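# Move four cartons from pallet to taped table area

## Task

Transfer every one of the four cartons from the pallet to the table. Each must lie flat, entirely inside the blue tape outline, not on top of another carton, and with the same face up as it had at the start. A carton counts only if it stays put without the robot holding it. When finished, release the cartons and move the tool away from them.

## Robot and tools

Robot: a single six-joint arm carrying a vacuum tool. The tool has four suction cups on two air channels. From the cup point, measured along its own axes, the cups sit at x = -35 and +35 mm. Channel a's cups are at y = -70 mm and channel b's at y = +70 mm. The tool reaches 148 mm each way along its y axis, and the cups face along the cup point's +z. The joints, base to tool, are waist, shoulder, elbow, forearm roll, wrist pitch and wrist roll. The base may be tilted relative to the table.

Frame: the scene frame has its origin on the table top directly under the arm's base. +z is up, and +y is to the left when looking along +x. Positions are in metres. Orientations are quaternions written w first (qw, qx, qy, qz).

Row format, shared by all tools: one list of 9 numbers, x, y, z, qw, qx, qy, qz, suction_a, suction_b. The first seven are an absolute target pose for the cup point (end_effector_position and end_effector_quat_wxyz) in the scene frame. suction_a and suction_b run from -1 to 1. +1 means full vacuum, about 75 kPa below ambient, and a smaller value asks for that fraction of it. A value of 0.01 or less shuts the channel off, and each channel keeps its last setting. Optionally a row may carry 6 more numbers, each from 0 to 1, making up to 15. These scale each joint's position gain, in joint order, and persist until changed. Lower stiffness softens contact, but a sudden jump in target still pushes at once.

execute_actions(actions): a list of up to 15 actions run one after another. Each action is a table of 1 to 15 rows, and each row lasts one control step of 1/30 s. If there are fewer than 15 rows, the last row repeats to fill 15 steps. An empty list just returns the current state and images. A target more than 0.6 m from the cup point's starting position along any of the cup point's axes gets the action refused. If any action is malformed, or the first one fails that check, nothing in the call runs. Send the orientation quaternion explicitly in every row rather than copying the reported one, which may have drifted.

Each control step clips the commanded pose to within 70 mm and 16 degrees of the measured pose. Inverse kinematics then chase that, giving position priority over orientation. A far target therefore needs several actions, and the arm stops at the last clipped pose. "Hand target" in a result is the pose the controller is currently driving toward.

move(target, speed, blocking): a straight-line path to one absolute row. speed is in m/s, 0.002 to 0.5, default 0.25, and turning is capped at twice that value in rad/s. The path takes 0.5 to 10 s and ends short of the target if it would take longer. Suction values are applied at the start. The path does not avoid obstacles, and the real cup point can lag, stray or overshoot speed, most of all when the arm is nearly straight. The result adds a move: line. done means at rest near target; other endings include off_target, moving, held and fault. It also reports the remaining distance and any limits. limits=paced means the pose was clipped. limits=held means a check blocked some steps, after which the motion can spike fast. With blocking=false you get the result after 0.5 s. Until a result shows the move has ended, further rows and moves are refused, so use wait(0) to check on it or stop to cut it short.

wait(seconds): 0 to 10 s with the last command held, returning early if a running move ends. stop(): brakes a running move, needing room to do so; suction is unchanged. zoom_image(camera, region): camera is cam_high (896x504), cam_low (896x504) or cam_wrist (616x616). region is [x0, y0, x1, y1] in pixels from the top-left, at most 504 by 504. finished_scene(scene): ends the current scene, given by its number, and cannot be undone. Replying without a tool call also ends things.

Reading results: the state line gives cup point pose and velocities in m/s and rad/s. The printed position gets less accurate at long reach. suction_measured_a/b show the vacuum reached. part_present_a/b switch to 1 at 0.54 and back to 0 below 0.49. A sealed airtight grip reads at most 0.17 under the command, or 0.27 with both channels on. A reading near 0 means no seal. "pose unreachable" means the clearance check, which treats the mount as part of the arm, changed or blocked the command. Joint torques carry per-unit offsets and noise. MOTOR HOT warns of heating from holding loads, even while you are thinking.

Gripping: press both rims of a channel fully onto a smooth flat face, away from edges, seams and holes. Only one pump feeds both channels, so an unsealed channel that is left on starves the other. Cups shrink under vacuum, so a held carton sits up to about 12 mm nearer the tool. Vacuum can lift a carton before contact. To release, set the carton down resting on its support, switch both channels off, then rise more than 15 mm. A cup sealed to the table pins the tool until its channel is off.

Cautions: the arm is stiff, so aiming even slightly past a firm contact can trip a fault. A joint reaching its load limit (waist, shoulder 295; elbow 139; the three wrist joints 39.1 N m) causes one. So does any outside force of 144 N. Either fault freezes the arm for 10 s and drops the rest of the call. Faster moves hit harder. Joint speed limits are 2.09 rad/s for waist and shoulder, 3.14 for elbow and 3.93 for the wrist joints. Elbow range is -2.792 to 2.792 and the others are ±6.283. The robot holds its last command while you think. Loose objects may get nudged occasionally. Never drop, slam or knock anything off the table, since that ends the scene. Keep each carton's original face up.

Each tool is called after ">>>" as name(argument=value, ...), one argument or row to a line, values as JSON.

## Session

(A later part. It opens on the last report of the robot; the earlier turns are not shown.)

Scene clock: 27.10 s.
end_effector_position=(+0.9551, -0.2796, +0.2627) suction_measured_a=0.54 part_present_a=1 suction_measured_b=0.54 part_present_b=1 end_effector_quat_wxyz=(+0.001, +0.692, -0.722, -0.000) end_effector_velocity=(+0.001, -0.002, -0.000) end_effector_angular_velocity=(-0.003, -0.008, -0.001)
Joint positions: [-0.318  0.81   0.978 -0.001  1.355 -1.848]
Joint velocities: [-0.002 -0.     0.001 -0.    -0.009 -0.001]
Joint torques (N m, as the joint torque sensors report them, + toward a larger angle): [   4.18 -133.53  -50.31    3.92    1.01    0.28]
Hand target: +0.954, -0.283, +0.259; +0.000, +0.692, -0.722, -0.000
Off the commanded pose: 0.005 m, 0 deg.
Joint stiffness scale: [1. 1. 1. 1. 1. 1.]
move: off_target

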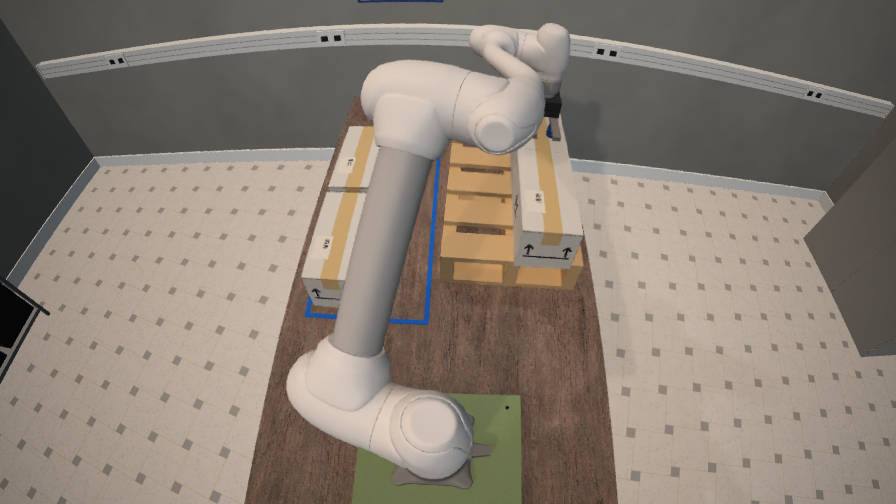

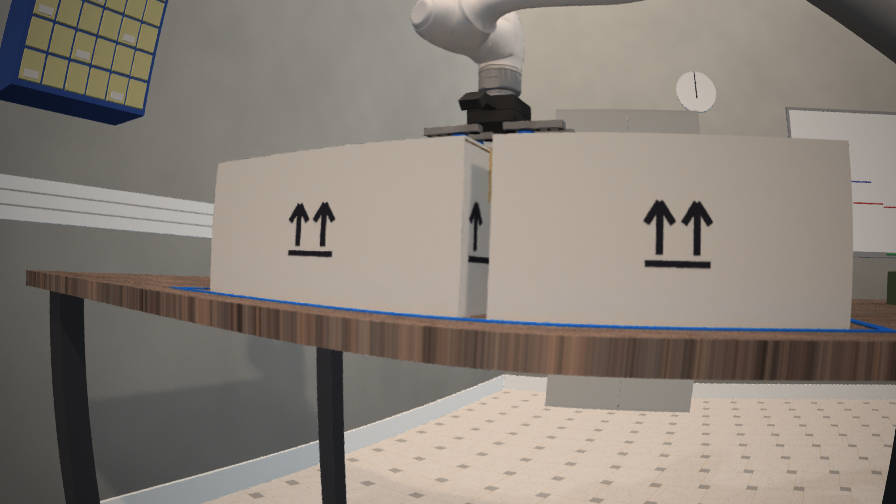

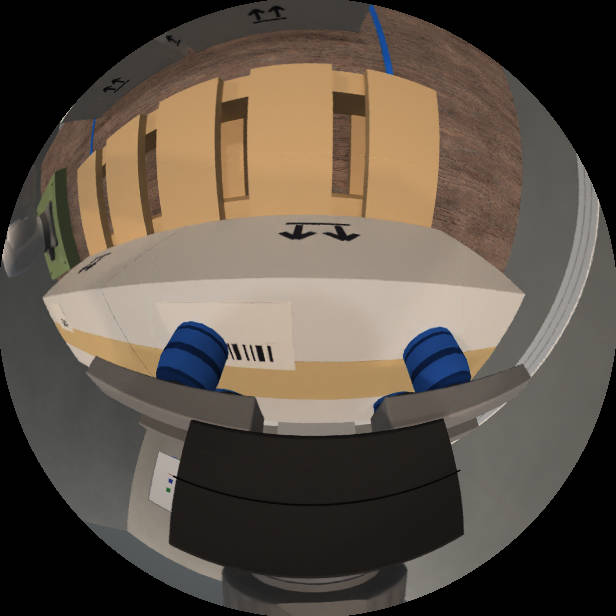

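>>> move(
  target=[0.967,-0.278,0.295,0,0.692,-0.722,0,1,1],
  speed=0.08,
)

>>> move(
  target=[0.975,-0.1,0.295,0,0.692,-0.722,0,1,1],
)

>>> move(
  target=[0.888,0.12,0.295,0,0.70,-0.714,0,1,1],
)

>>> move(
  target=[0.888,0.131,0.155,0,0.70,-0.714,0,1,1],
  speed=0.15,
)

>>> move(
  target=[0.888,0.134,0.133,0,0.70,-0.714,0,1,1],
  speed=0.03,
)

Scene clock: 28.40 s.
end_effector_position=(+0.9656, -0.2821, +0.2931) suction_measured_a=0.74 part_present_a=1 suction_measured_b=0.74 part_present_b=1 end_effector_quat_wxyz=(-0.000, +0.692, -0.722, +0.002) end_effector_velocity=(-0.000, +0.000, -0.003) end_effector_angular_velocity=(+0.002, +0.005, -0.000)
Joint positions: [-0.317  0.817  0.91  -0.001  1.41  -1.846]
Joint velocities: [ 0.     0.003 -0.001 -0.     0.003  0.   ]
Joint torques (N m, as the joint torque sensors report them, + toward a larger angle): [  -0.9  -154.51  -56.8     3.82    0.57    0.24]
Hand target: +0.967, -0.278, +0.295; -0.000, +0.692, -0.722, +0.000
Off the commanded pose: 0.005 m, 0 deg.
Joint stiffness scale: [1. 1. 1. 1. 1. 1.]
move: off_target

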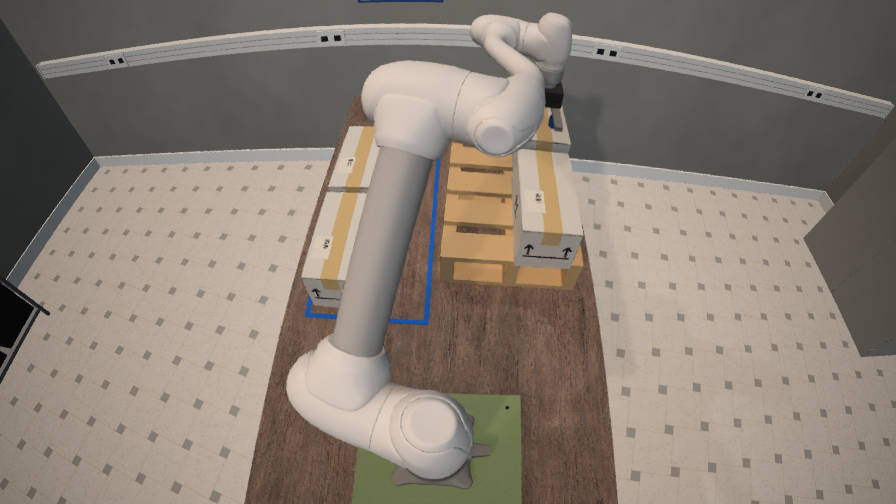

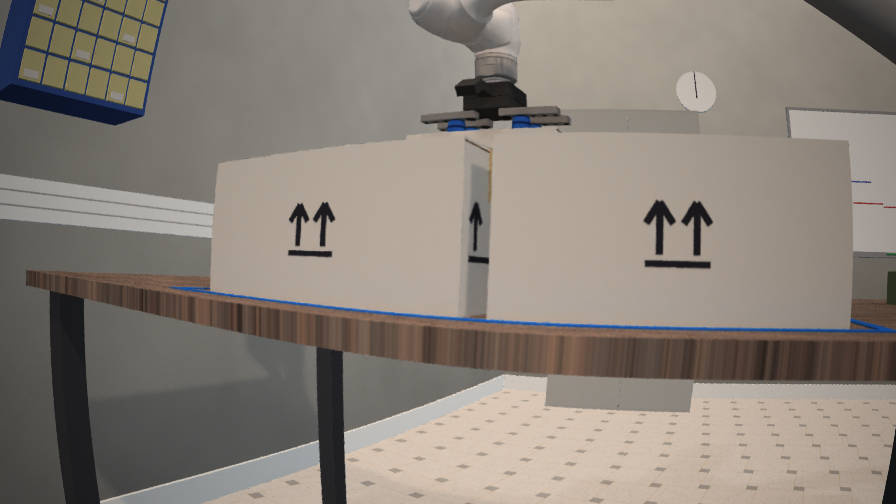

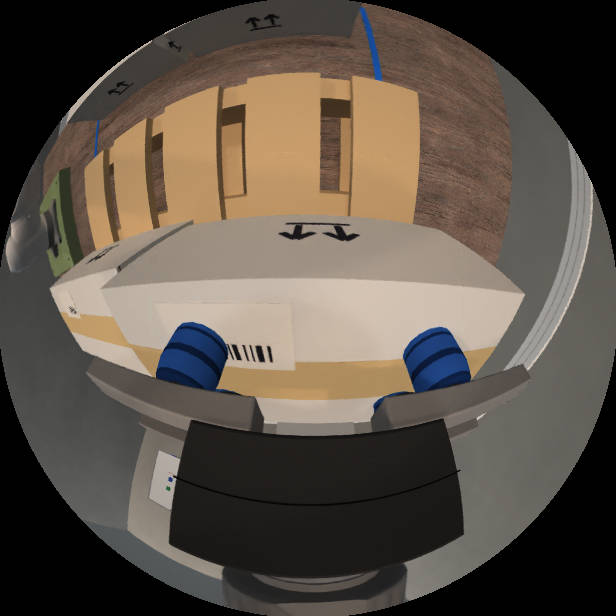

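Scene clock: 29.53 s.
end_effector_position=(+0.9748, -0.1036, +0.2974) suction_measured_a=0.74 part_present_a=1 suction_measured_b=0.74 part_present_b=1 end_effector_quat_wxyz=(+0.001, +0.692, -0.722, -0.001) end_effector_velocity=(-0.000, -0.001, +0.000) end_effector_angular_velocity=(-0.000, -0.000, -0.005)
Joint positions: [-0.14   0.769  0.989 -0.001  1.386 -1.67 ]
Joint velocities: [-0.001 -0.     0.    -0.    -0.001  0.004]
Joint torques (N m, as the joint torque sensors report them, + toward a larger angle): [   2.65 -148.73  -57.94    4.54    0.55    0.48]
Hand target: +0.975, -0.100, +0.295; -0.000, +0.692, -0.722, +0.000
Off the commanded pose: 0.004 m, 0 deg.
Joint stiffness scale: [1. 1. 1. 1. 1. 1.]
move: off_target

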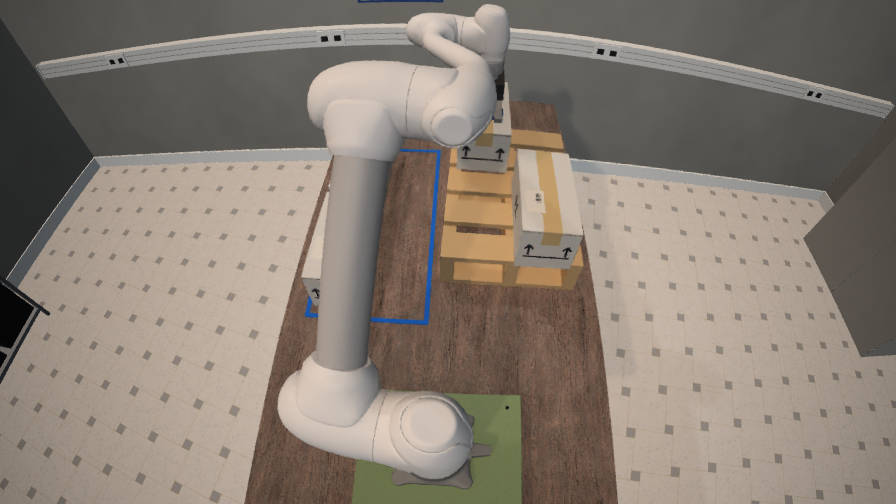

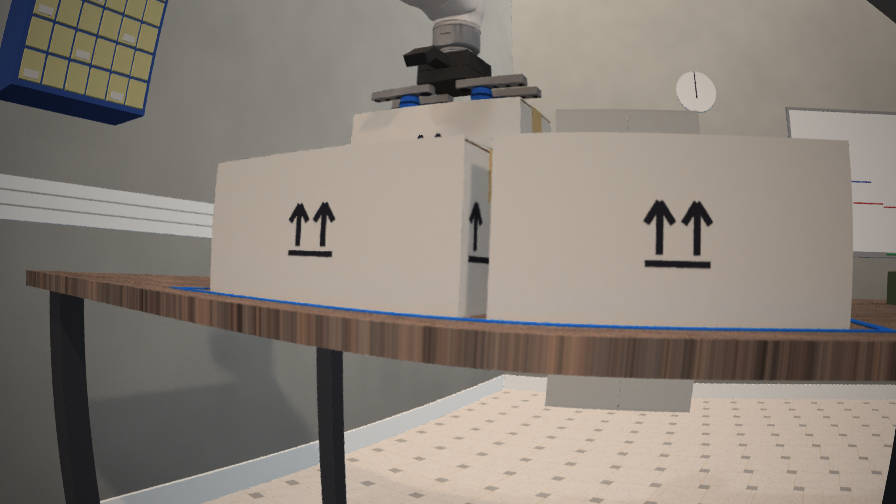

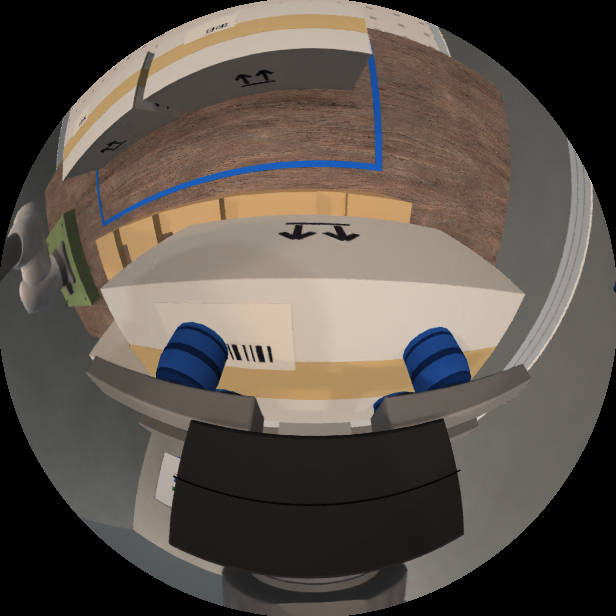

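Scene clock: 30.93 s.
end_effector_position=(+0.8889, +0.1165, +0.2974) suction_measured_a=0.74 part_present_a=1 suction_measured_b=0.74 part_present_b=1 end_effector_quat_wxyz=(+0.002, +0.700, -0.714, -0.001) end_effector_velocity=(-0.000, +0.001, -0.000) end_effector_angular_velocity=(+0.000, -0.001, -0.001)
Joint positions: [ 0.093  0.623  1.242 -0.001  1.279 -1.459]
Joint velocities: [ 0.001 -0.     0.    -0.    -0.001  0.002]
Joint torques (N m, as the joint torque sensors report them, + toward a larger angle): [   1.58 -135.52  -55.88    4.07    0.98    0.2 ]
Hand target: +0.888, +0.120, +0.295; -0.000, +0.700, -0.714, +0.000
Off the commanded pose: 0.004 m, 0 deg.
Joint stiffness scale: [1. 1. 1. 1. 1. 1.]
move: off_target

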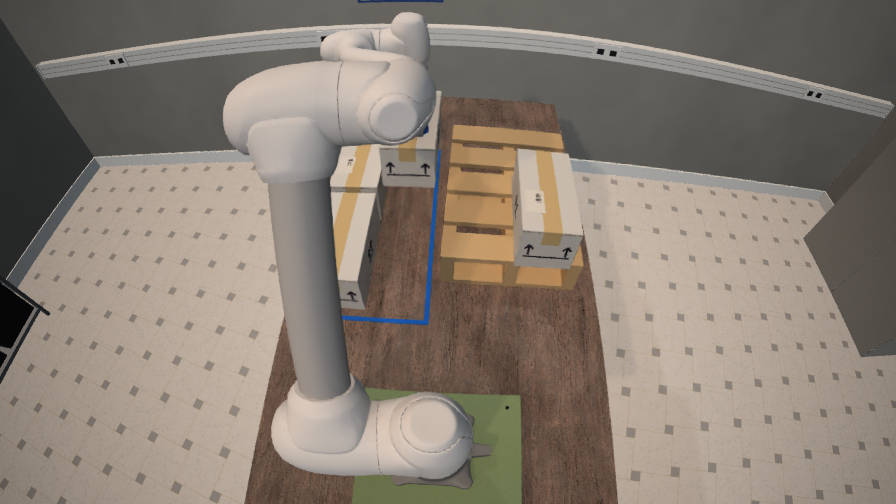

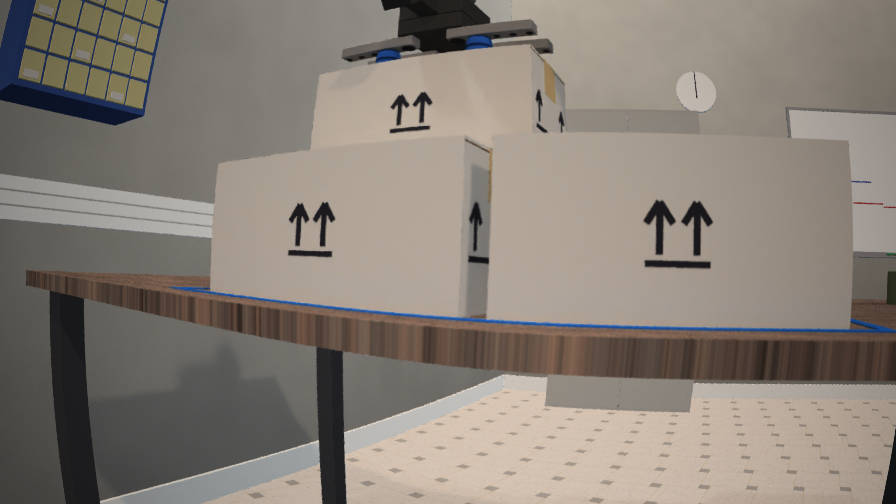

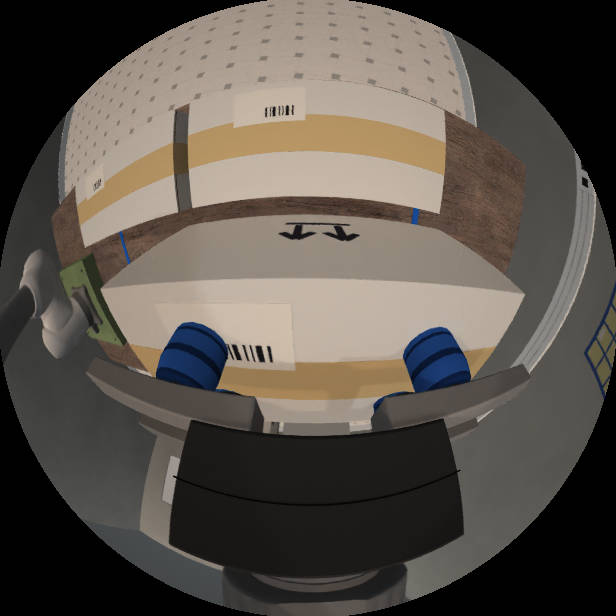

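Scene clock: 32.27 s.
end_effector_position=(+0.8894, +0.1272, +0.1591) suction_measured_a=0.74 part_present_a=1 suction_measured_b=0.74 part_present_b=1 end_effector_quat_wxyz=(+0.001, +0.700, -0.714, -0.000) end_effector_velocity=(+0.001, +0.002, +0.000) end_effector_angular_velocity=(+0.000, -0.004, +0.000)
Joint positions: [ 0.105  0.715  1.351 -0.001  1.078 -1.447]
Joint velocities: [ 0.002 -0.     0.    -0.    -0.004  0.001]
Joint torques (N m, as the joint torque sensors report them, + toward a larger angle): [   0.28 -139.97  -50.6     3.77    0.49    0.64]
Hand target: +0.888, +0.131, +0.155; -0.000, +0.700, -0.714, -0.000
Off the commanded pose: 0.006 m, 0 deg.
Joint stiffness scale: [1. 1. 1. 1. 1. 1.]
move: off_target

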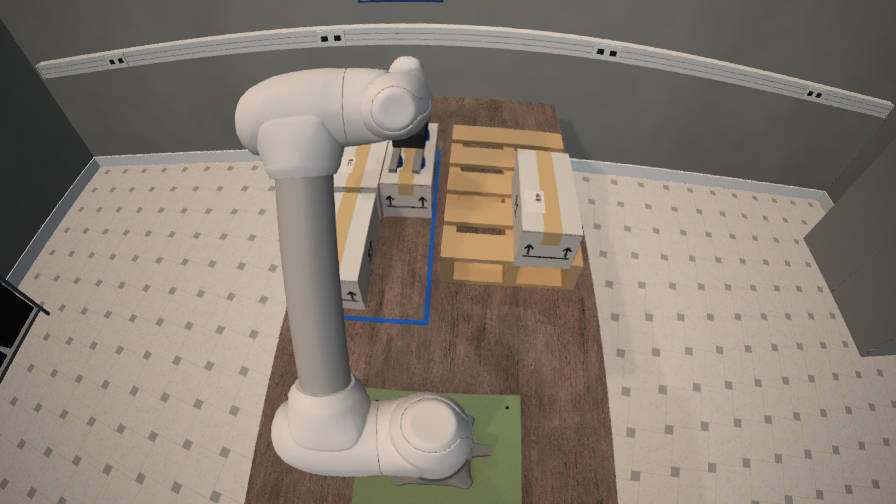

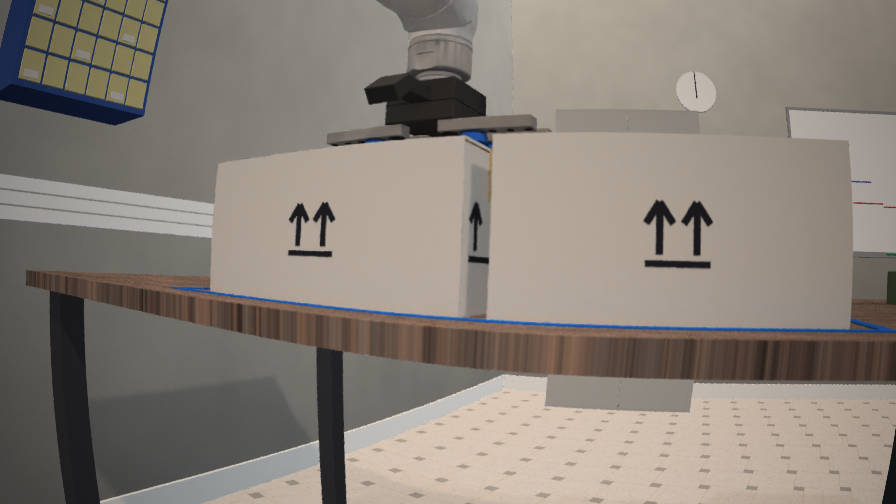

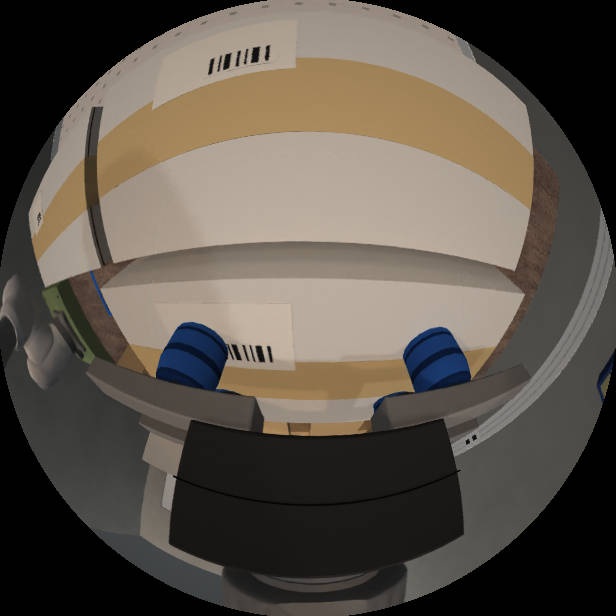

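Scene clock: 33.43 s.
end_effector_position=(+0.8904, +0.1303, +0.1386) suction_measured_a=0.74 part_present_a=1 suction_measured_b=0.74 part_present_b=1 end_effector_quat_wxyz=(+0.000, +0.700, -0.714, +0.001) end_effector_velocity=(+0.001, +0.001, +0.000) end_effector_angular_velocity=(+0.000, -0.002, +0.000)
Joint positions: [ 0.109  0.732  1.361 -0.001  1.048 -1.443]
Joint velocities: [ 0.001  0.    -0.    -0.    -0.002  0.   ]
Joint torques (N m, as the joint torque sensors report them, + toward a larger angle): [  -0.68 -137.38  -49.08    3.8     1.35    0.26]
Hand target: +0.888, +0.134, +0.133; +0.000, +0.700, -0.714, -0.000
Off the commanded pose: 0.007 m, 0 deg.
Joint stiffness scale: [1. 1. 1. 1. 1. 1.]
move: off_target

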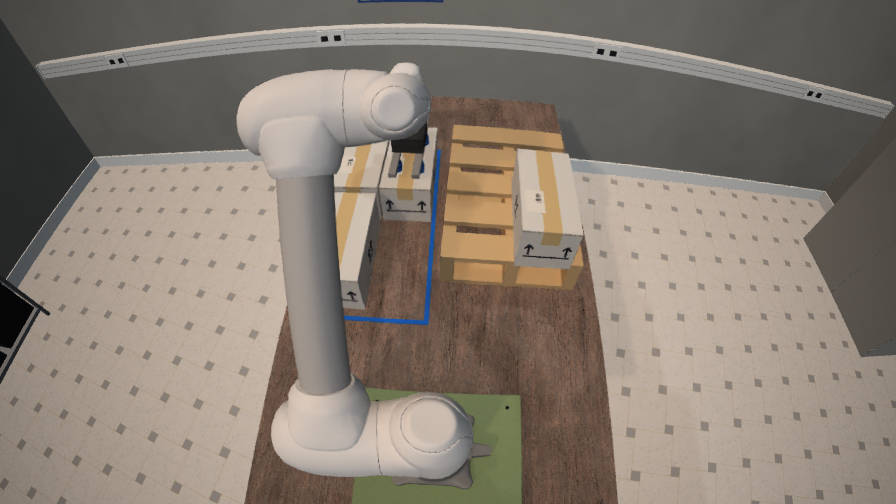

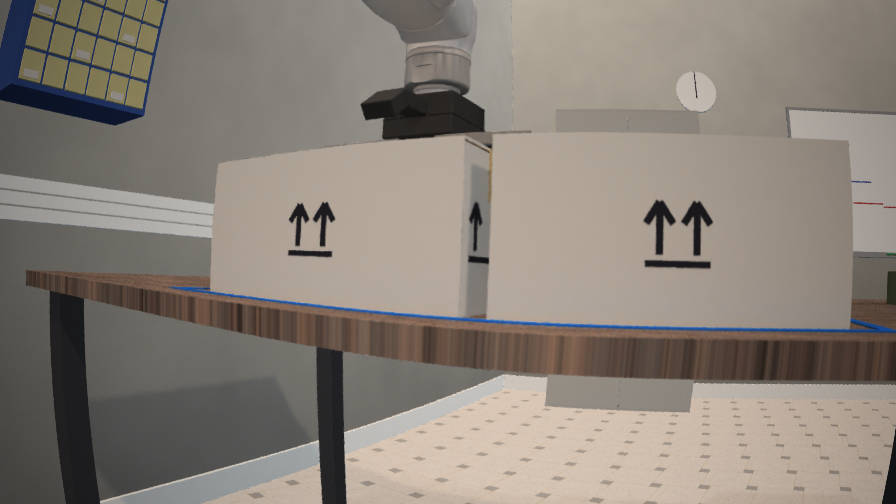

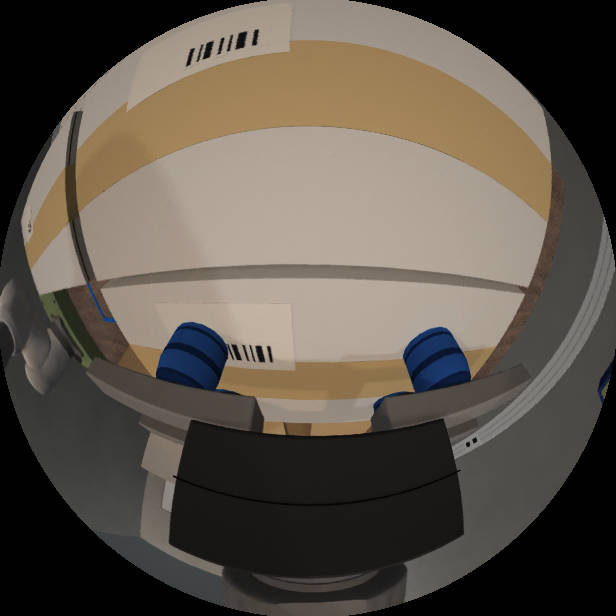

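>>> execute_actions(
  actions=[
    [[0.888,0.133,0.138,0,0.70,-0.714,0,0,0]],
  ],
)

>>> move(
  target=[0.885,0.125,0.23,0,0.70,-0.714,0,0,0],
)

>>> move(
  target=[0.636,-0.271,0.315,0,0.692,-0.722,0,0,0],
  speed=0.4,
)

>>> move(
  target=[0.636,-0.271,0.259,0,0.692,-0.722,0,1,1],
  speed=0.05,
)

Scene clock: 34.13 s.
end_effector_position=(+0.8908, +0.1304, +0.1445) suction_measured_a=0.00 part_present_a=0 suction_measured_b=0.00 part_present_b=0 end_effector_quat_wxyz=(-0.003, +0.700, -0.714, +0.003) end_effector_velocity=(-0.000, -0.000, -0.000) end_effector_angular_velocity=(-0.000, +0.001, +0.000)
Joint positions: [ 0.109  0.726  1.361 -0.001  1.048 -1.443]
Joint velocities: [-0. -0.  0. -0.  0. -0.]
Joint torques (N m, as the joint torque sensors report them, + toward a larger angle): [  0.47 -88.27 -29.04   4.01  -1.69   0.36]
Hand target: +0.888, +0.133, +0.138; +0.000, +0.700, -0.714, +0.000
Off the commanded pose: 0.008 m, 0 deg.
Joint stiffness scale: [1. 1. 1. 1. 1. 1.]

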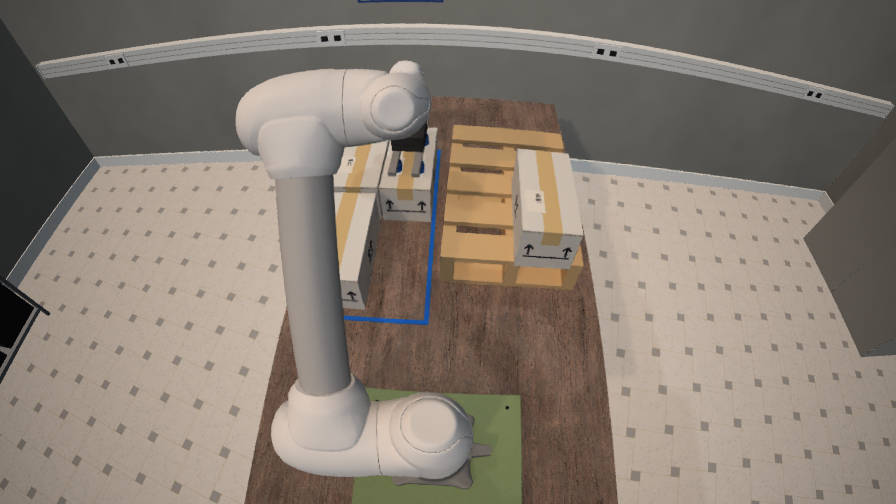

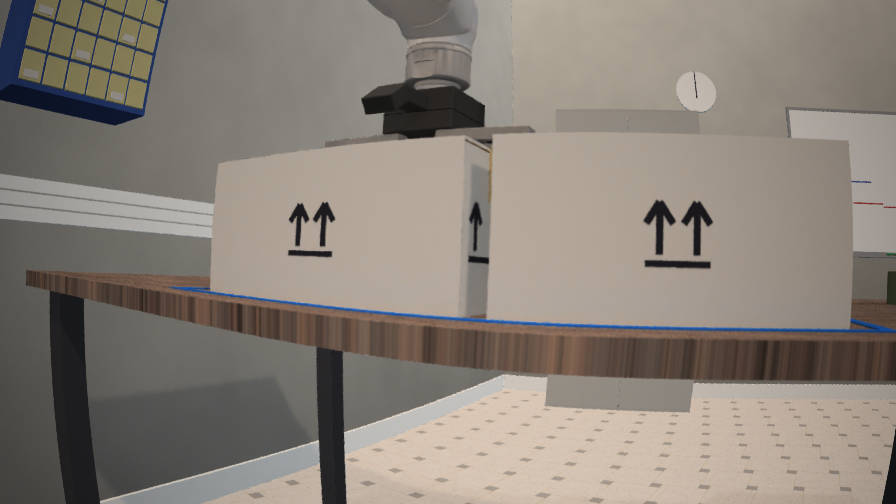

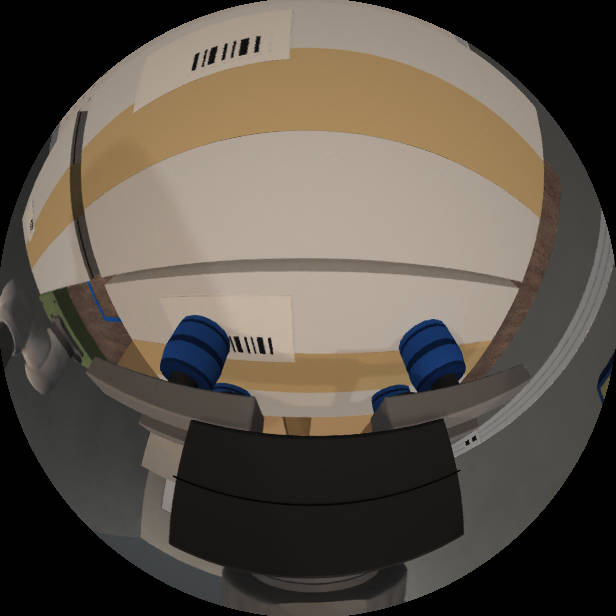

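Scene clock: 34.93 s.
end_effector_position=(+0.8837, +0.1282, +0.2258) suction_measured_a=0.00 part_present_a=0 suction_measured_b=0.00 part_present_b=0 end_effector_quat_wxyz=(-0.000, +0.700, -0.714, +0.001) end_effector_velocity=(-0.001, +0.000, +0.000) end_effector_angular_velocity=(-0.001, +0.006, +0.001)
Joint positions: [ 0.107  0.657  1.321 -0.001  1.162 -1.446]
Joint velocities: [ 0.     0.    -0.     0.     0.006 -0.   ]
Joint torques (N m, as the joint torque sensors report them, + toward a larger angle): [   0.91 -113.    -43.06    3.83    0.17    0.36]
Hand target: +0.885, +0.125, +0.230; -0.000, +0.700, -0.714, +0.000
Off the commanded pose: 0.005 m, 0 deg.
Joint stiffness scale: [1. 1. 1. 1. 1. 1.]
move: off_target

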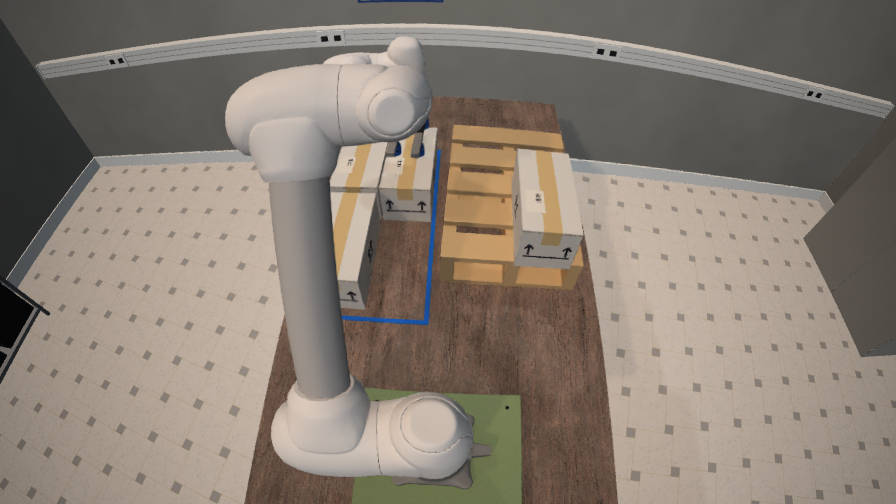

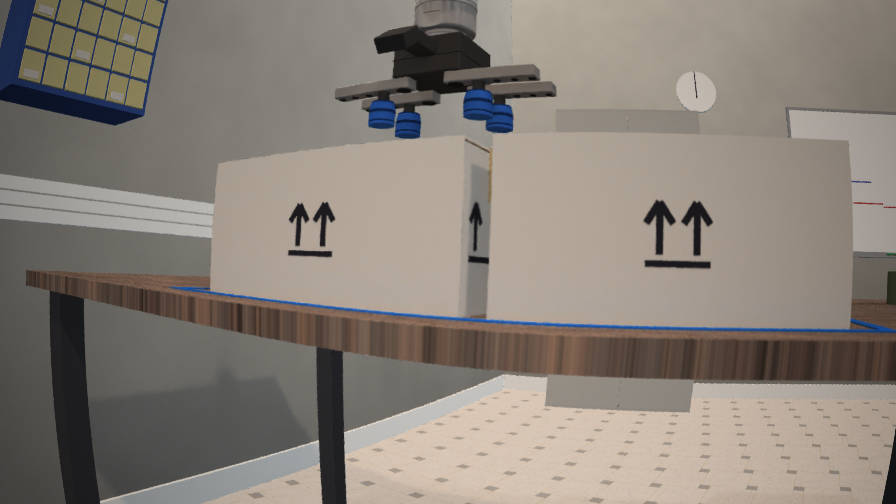

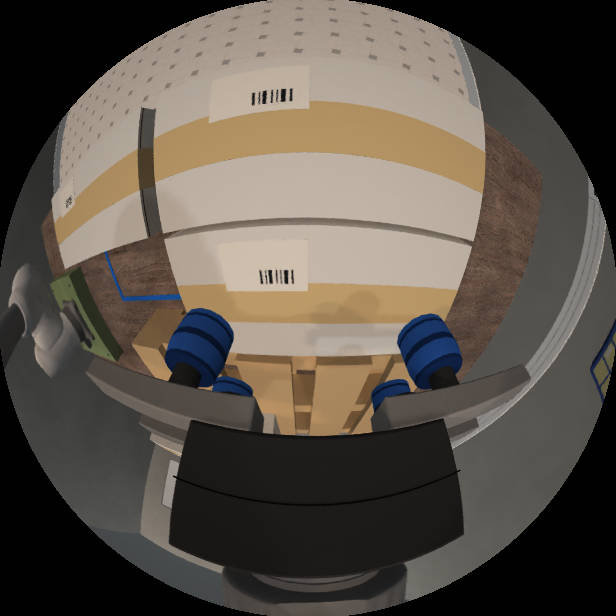

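Scene clock: 36.67 s.
end_effector_position=(+0.6427, -0.2714, +0.3175) suction_measured_a=0.00 part_present_a=0 suction_measured_b=0.00 part_present_b=0 end_effector_quat_wxyz=(-0.002, +0.692, -0.722, +0.007) end_effector_velocity=(-0.000, +0.000, -0.000) end_effector_angular_velocity=(+0.001, +0.002, +0.003)
Joint positions: [-0.447  0.302  1.695 -0.001  1.132 -1.977]
Joint velocities: [ 0.     0.     0.     0.     0.001 -0.003]
Joint torques (N m, as the joint torque sensors report them, + toward a larger angle): [  2.56 -83.39 -42.03   3.91   0.21   0.19]
Hand target: +0.636, -0.271, +0.315; +0.000, +0.692, -0.722, -0.000
Off the commanded pose: 0.007 m, 1 deg.
Joint stiffness scale: [1. 1. 1. 1. 1. 1.]
move: off_target

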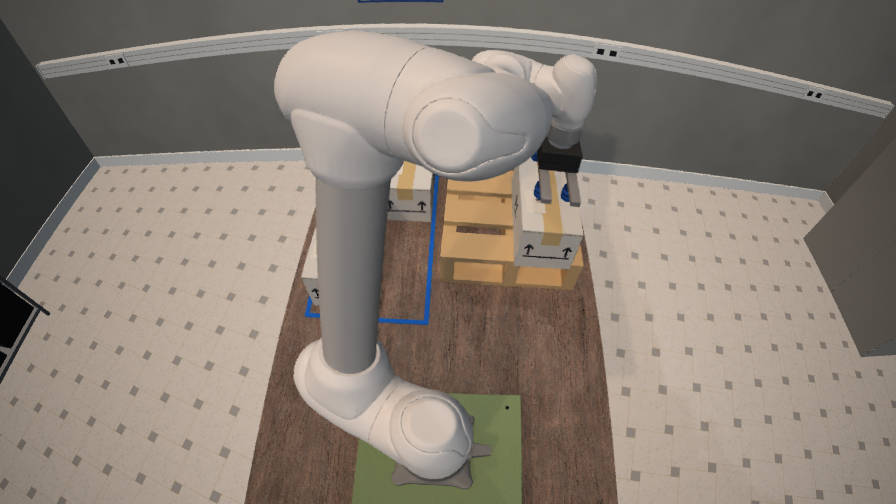

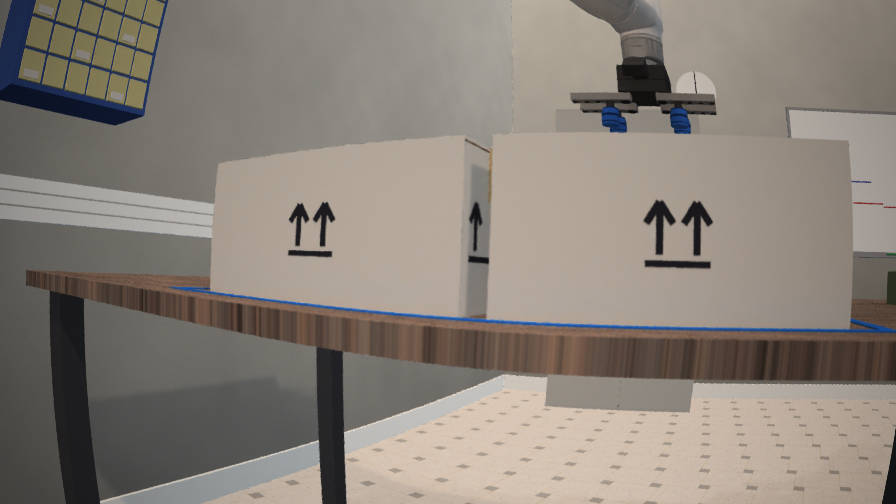

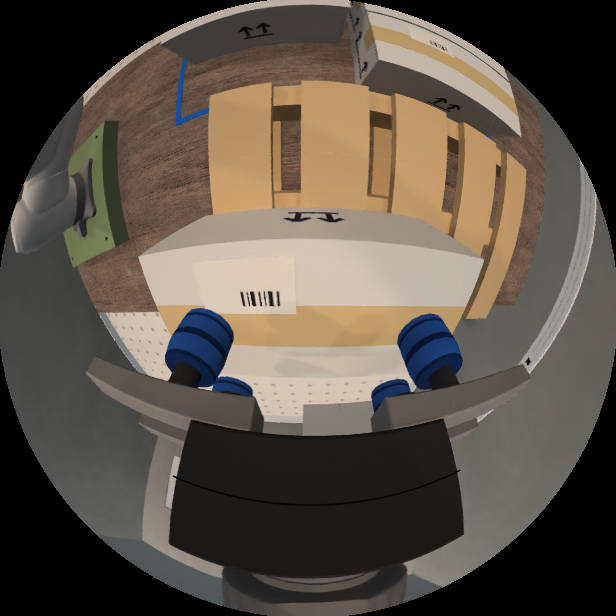

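Scene clock: 38.37 s.
end_effector_position=(+0.6378, -0.2691, +0.2619) suction_measured_a=0.56 part_present_a=1 suction_measured_b=0.56 part_present_b=1 end_effector_quat_wxyz=(+0.001, +0.692, -0.722, -0.001) end_effector_velocity=(+0.002, -0.001, -0.000) end_effector_angular_velocity=(-0.003, -0.006, +0.001)
Joint positions: [-0.447  0.341  1.752 -0.001  1.051 -1.978]
Joint velocities: [ 0.     0.    -0.    -0.    -0.006 -0.001]
Joint torques (N m, as the joint torque sensors report them, + toward a larger angle): [  2.45 -85.87 -43.78   3.06   1.76   0.2 ]
Hand target: +0.636, -0.271, +0.259; -0.000, +0.692, -0.722, -0.000
Off the commanded pose: 0.004 m, 0 deg.
Joint stiffness scale: [1. 1. 1. 1. 1. 1.]
move: off_target

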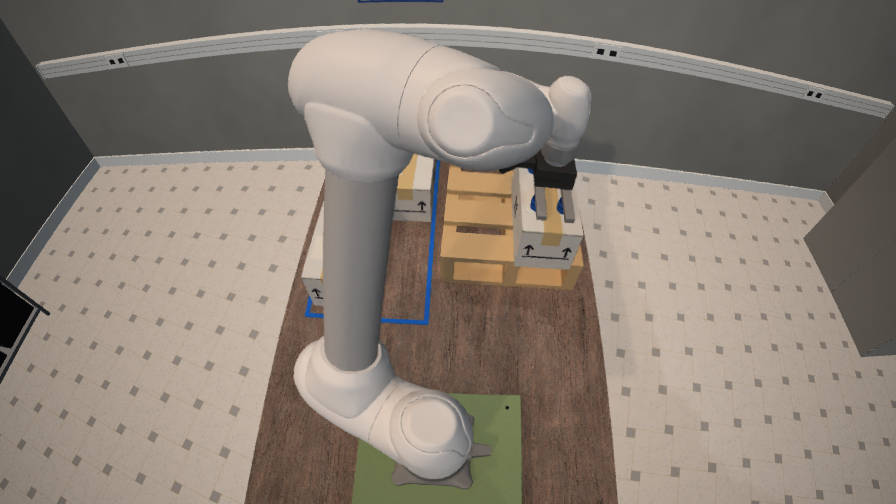

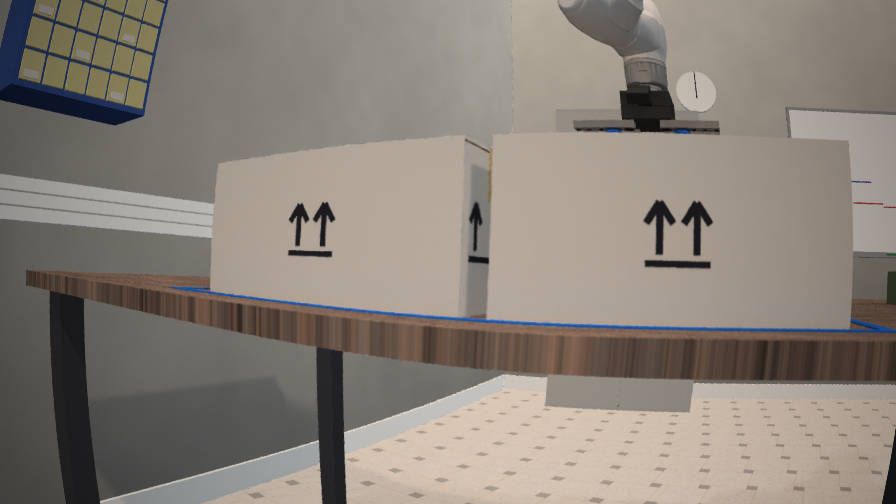

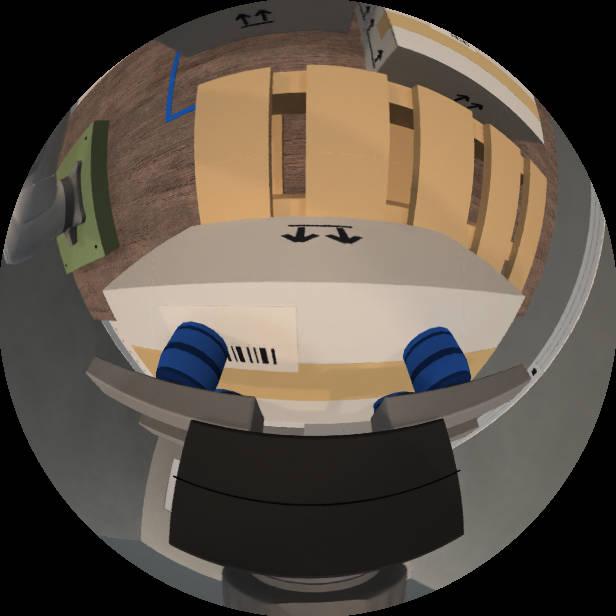

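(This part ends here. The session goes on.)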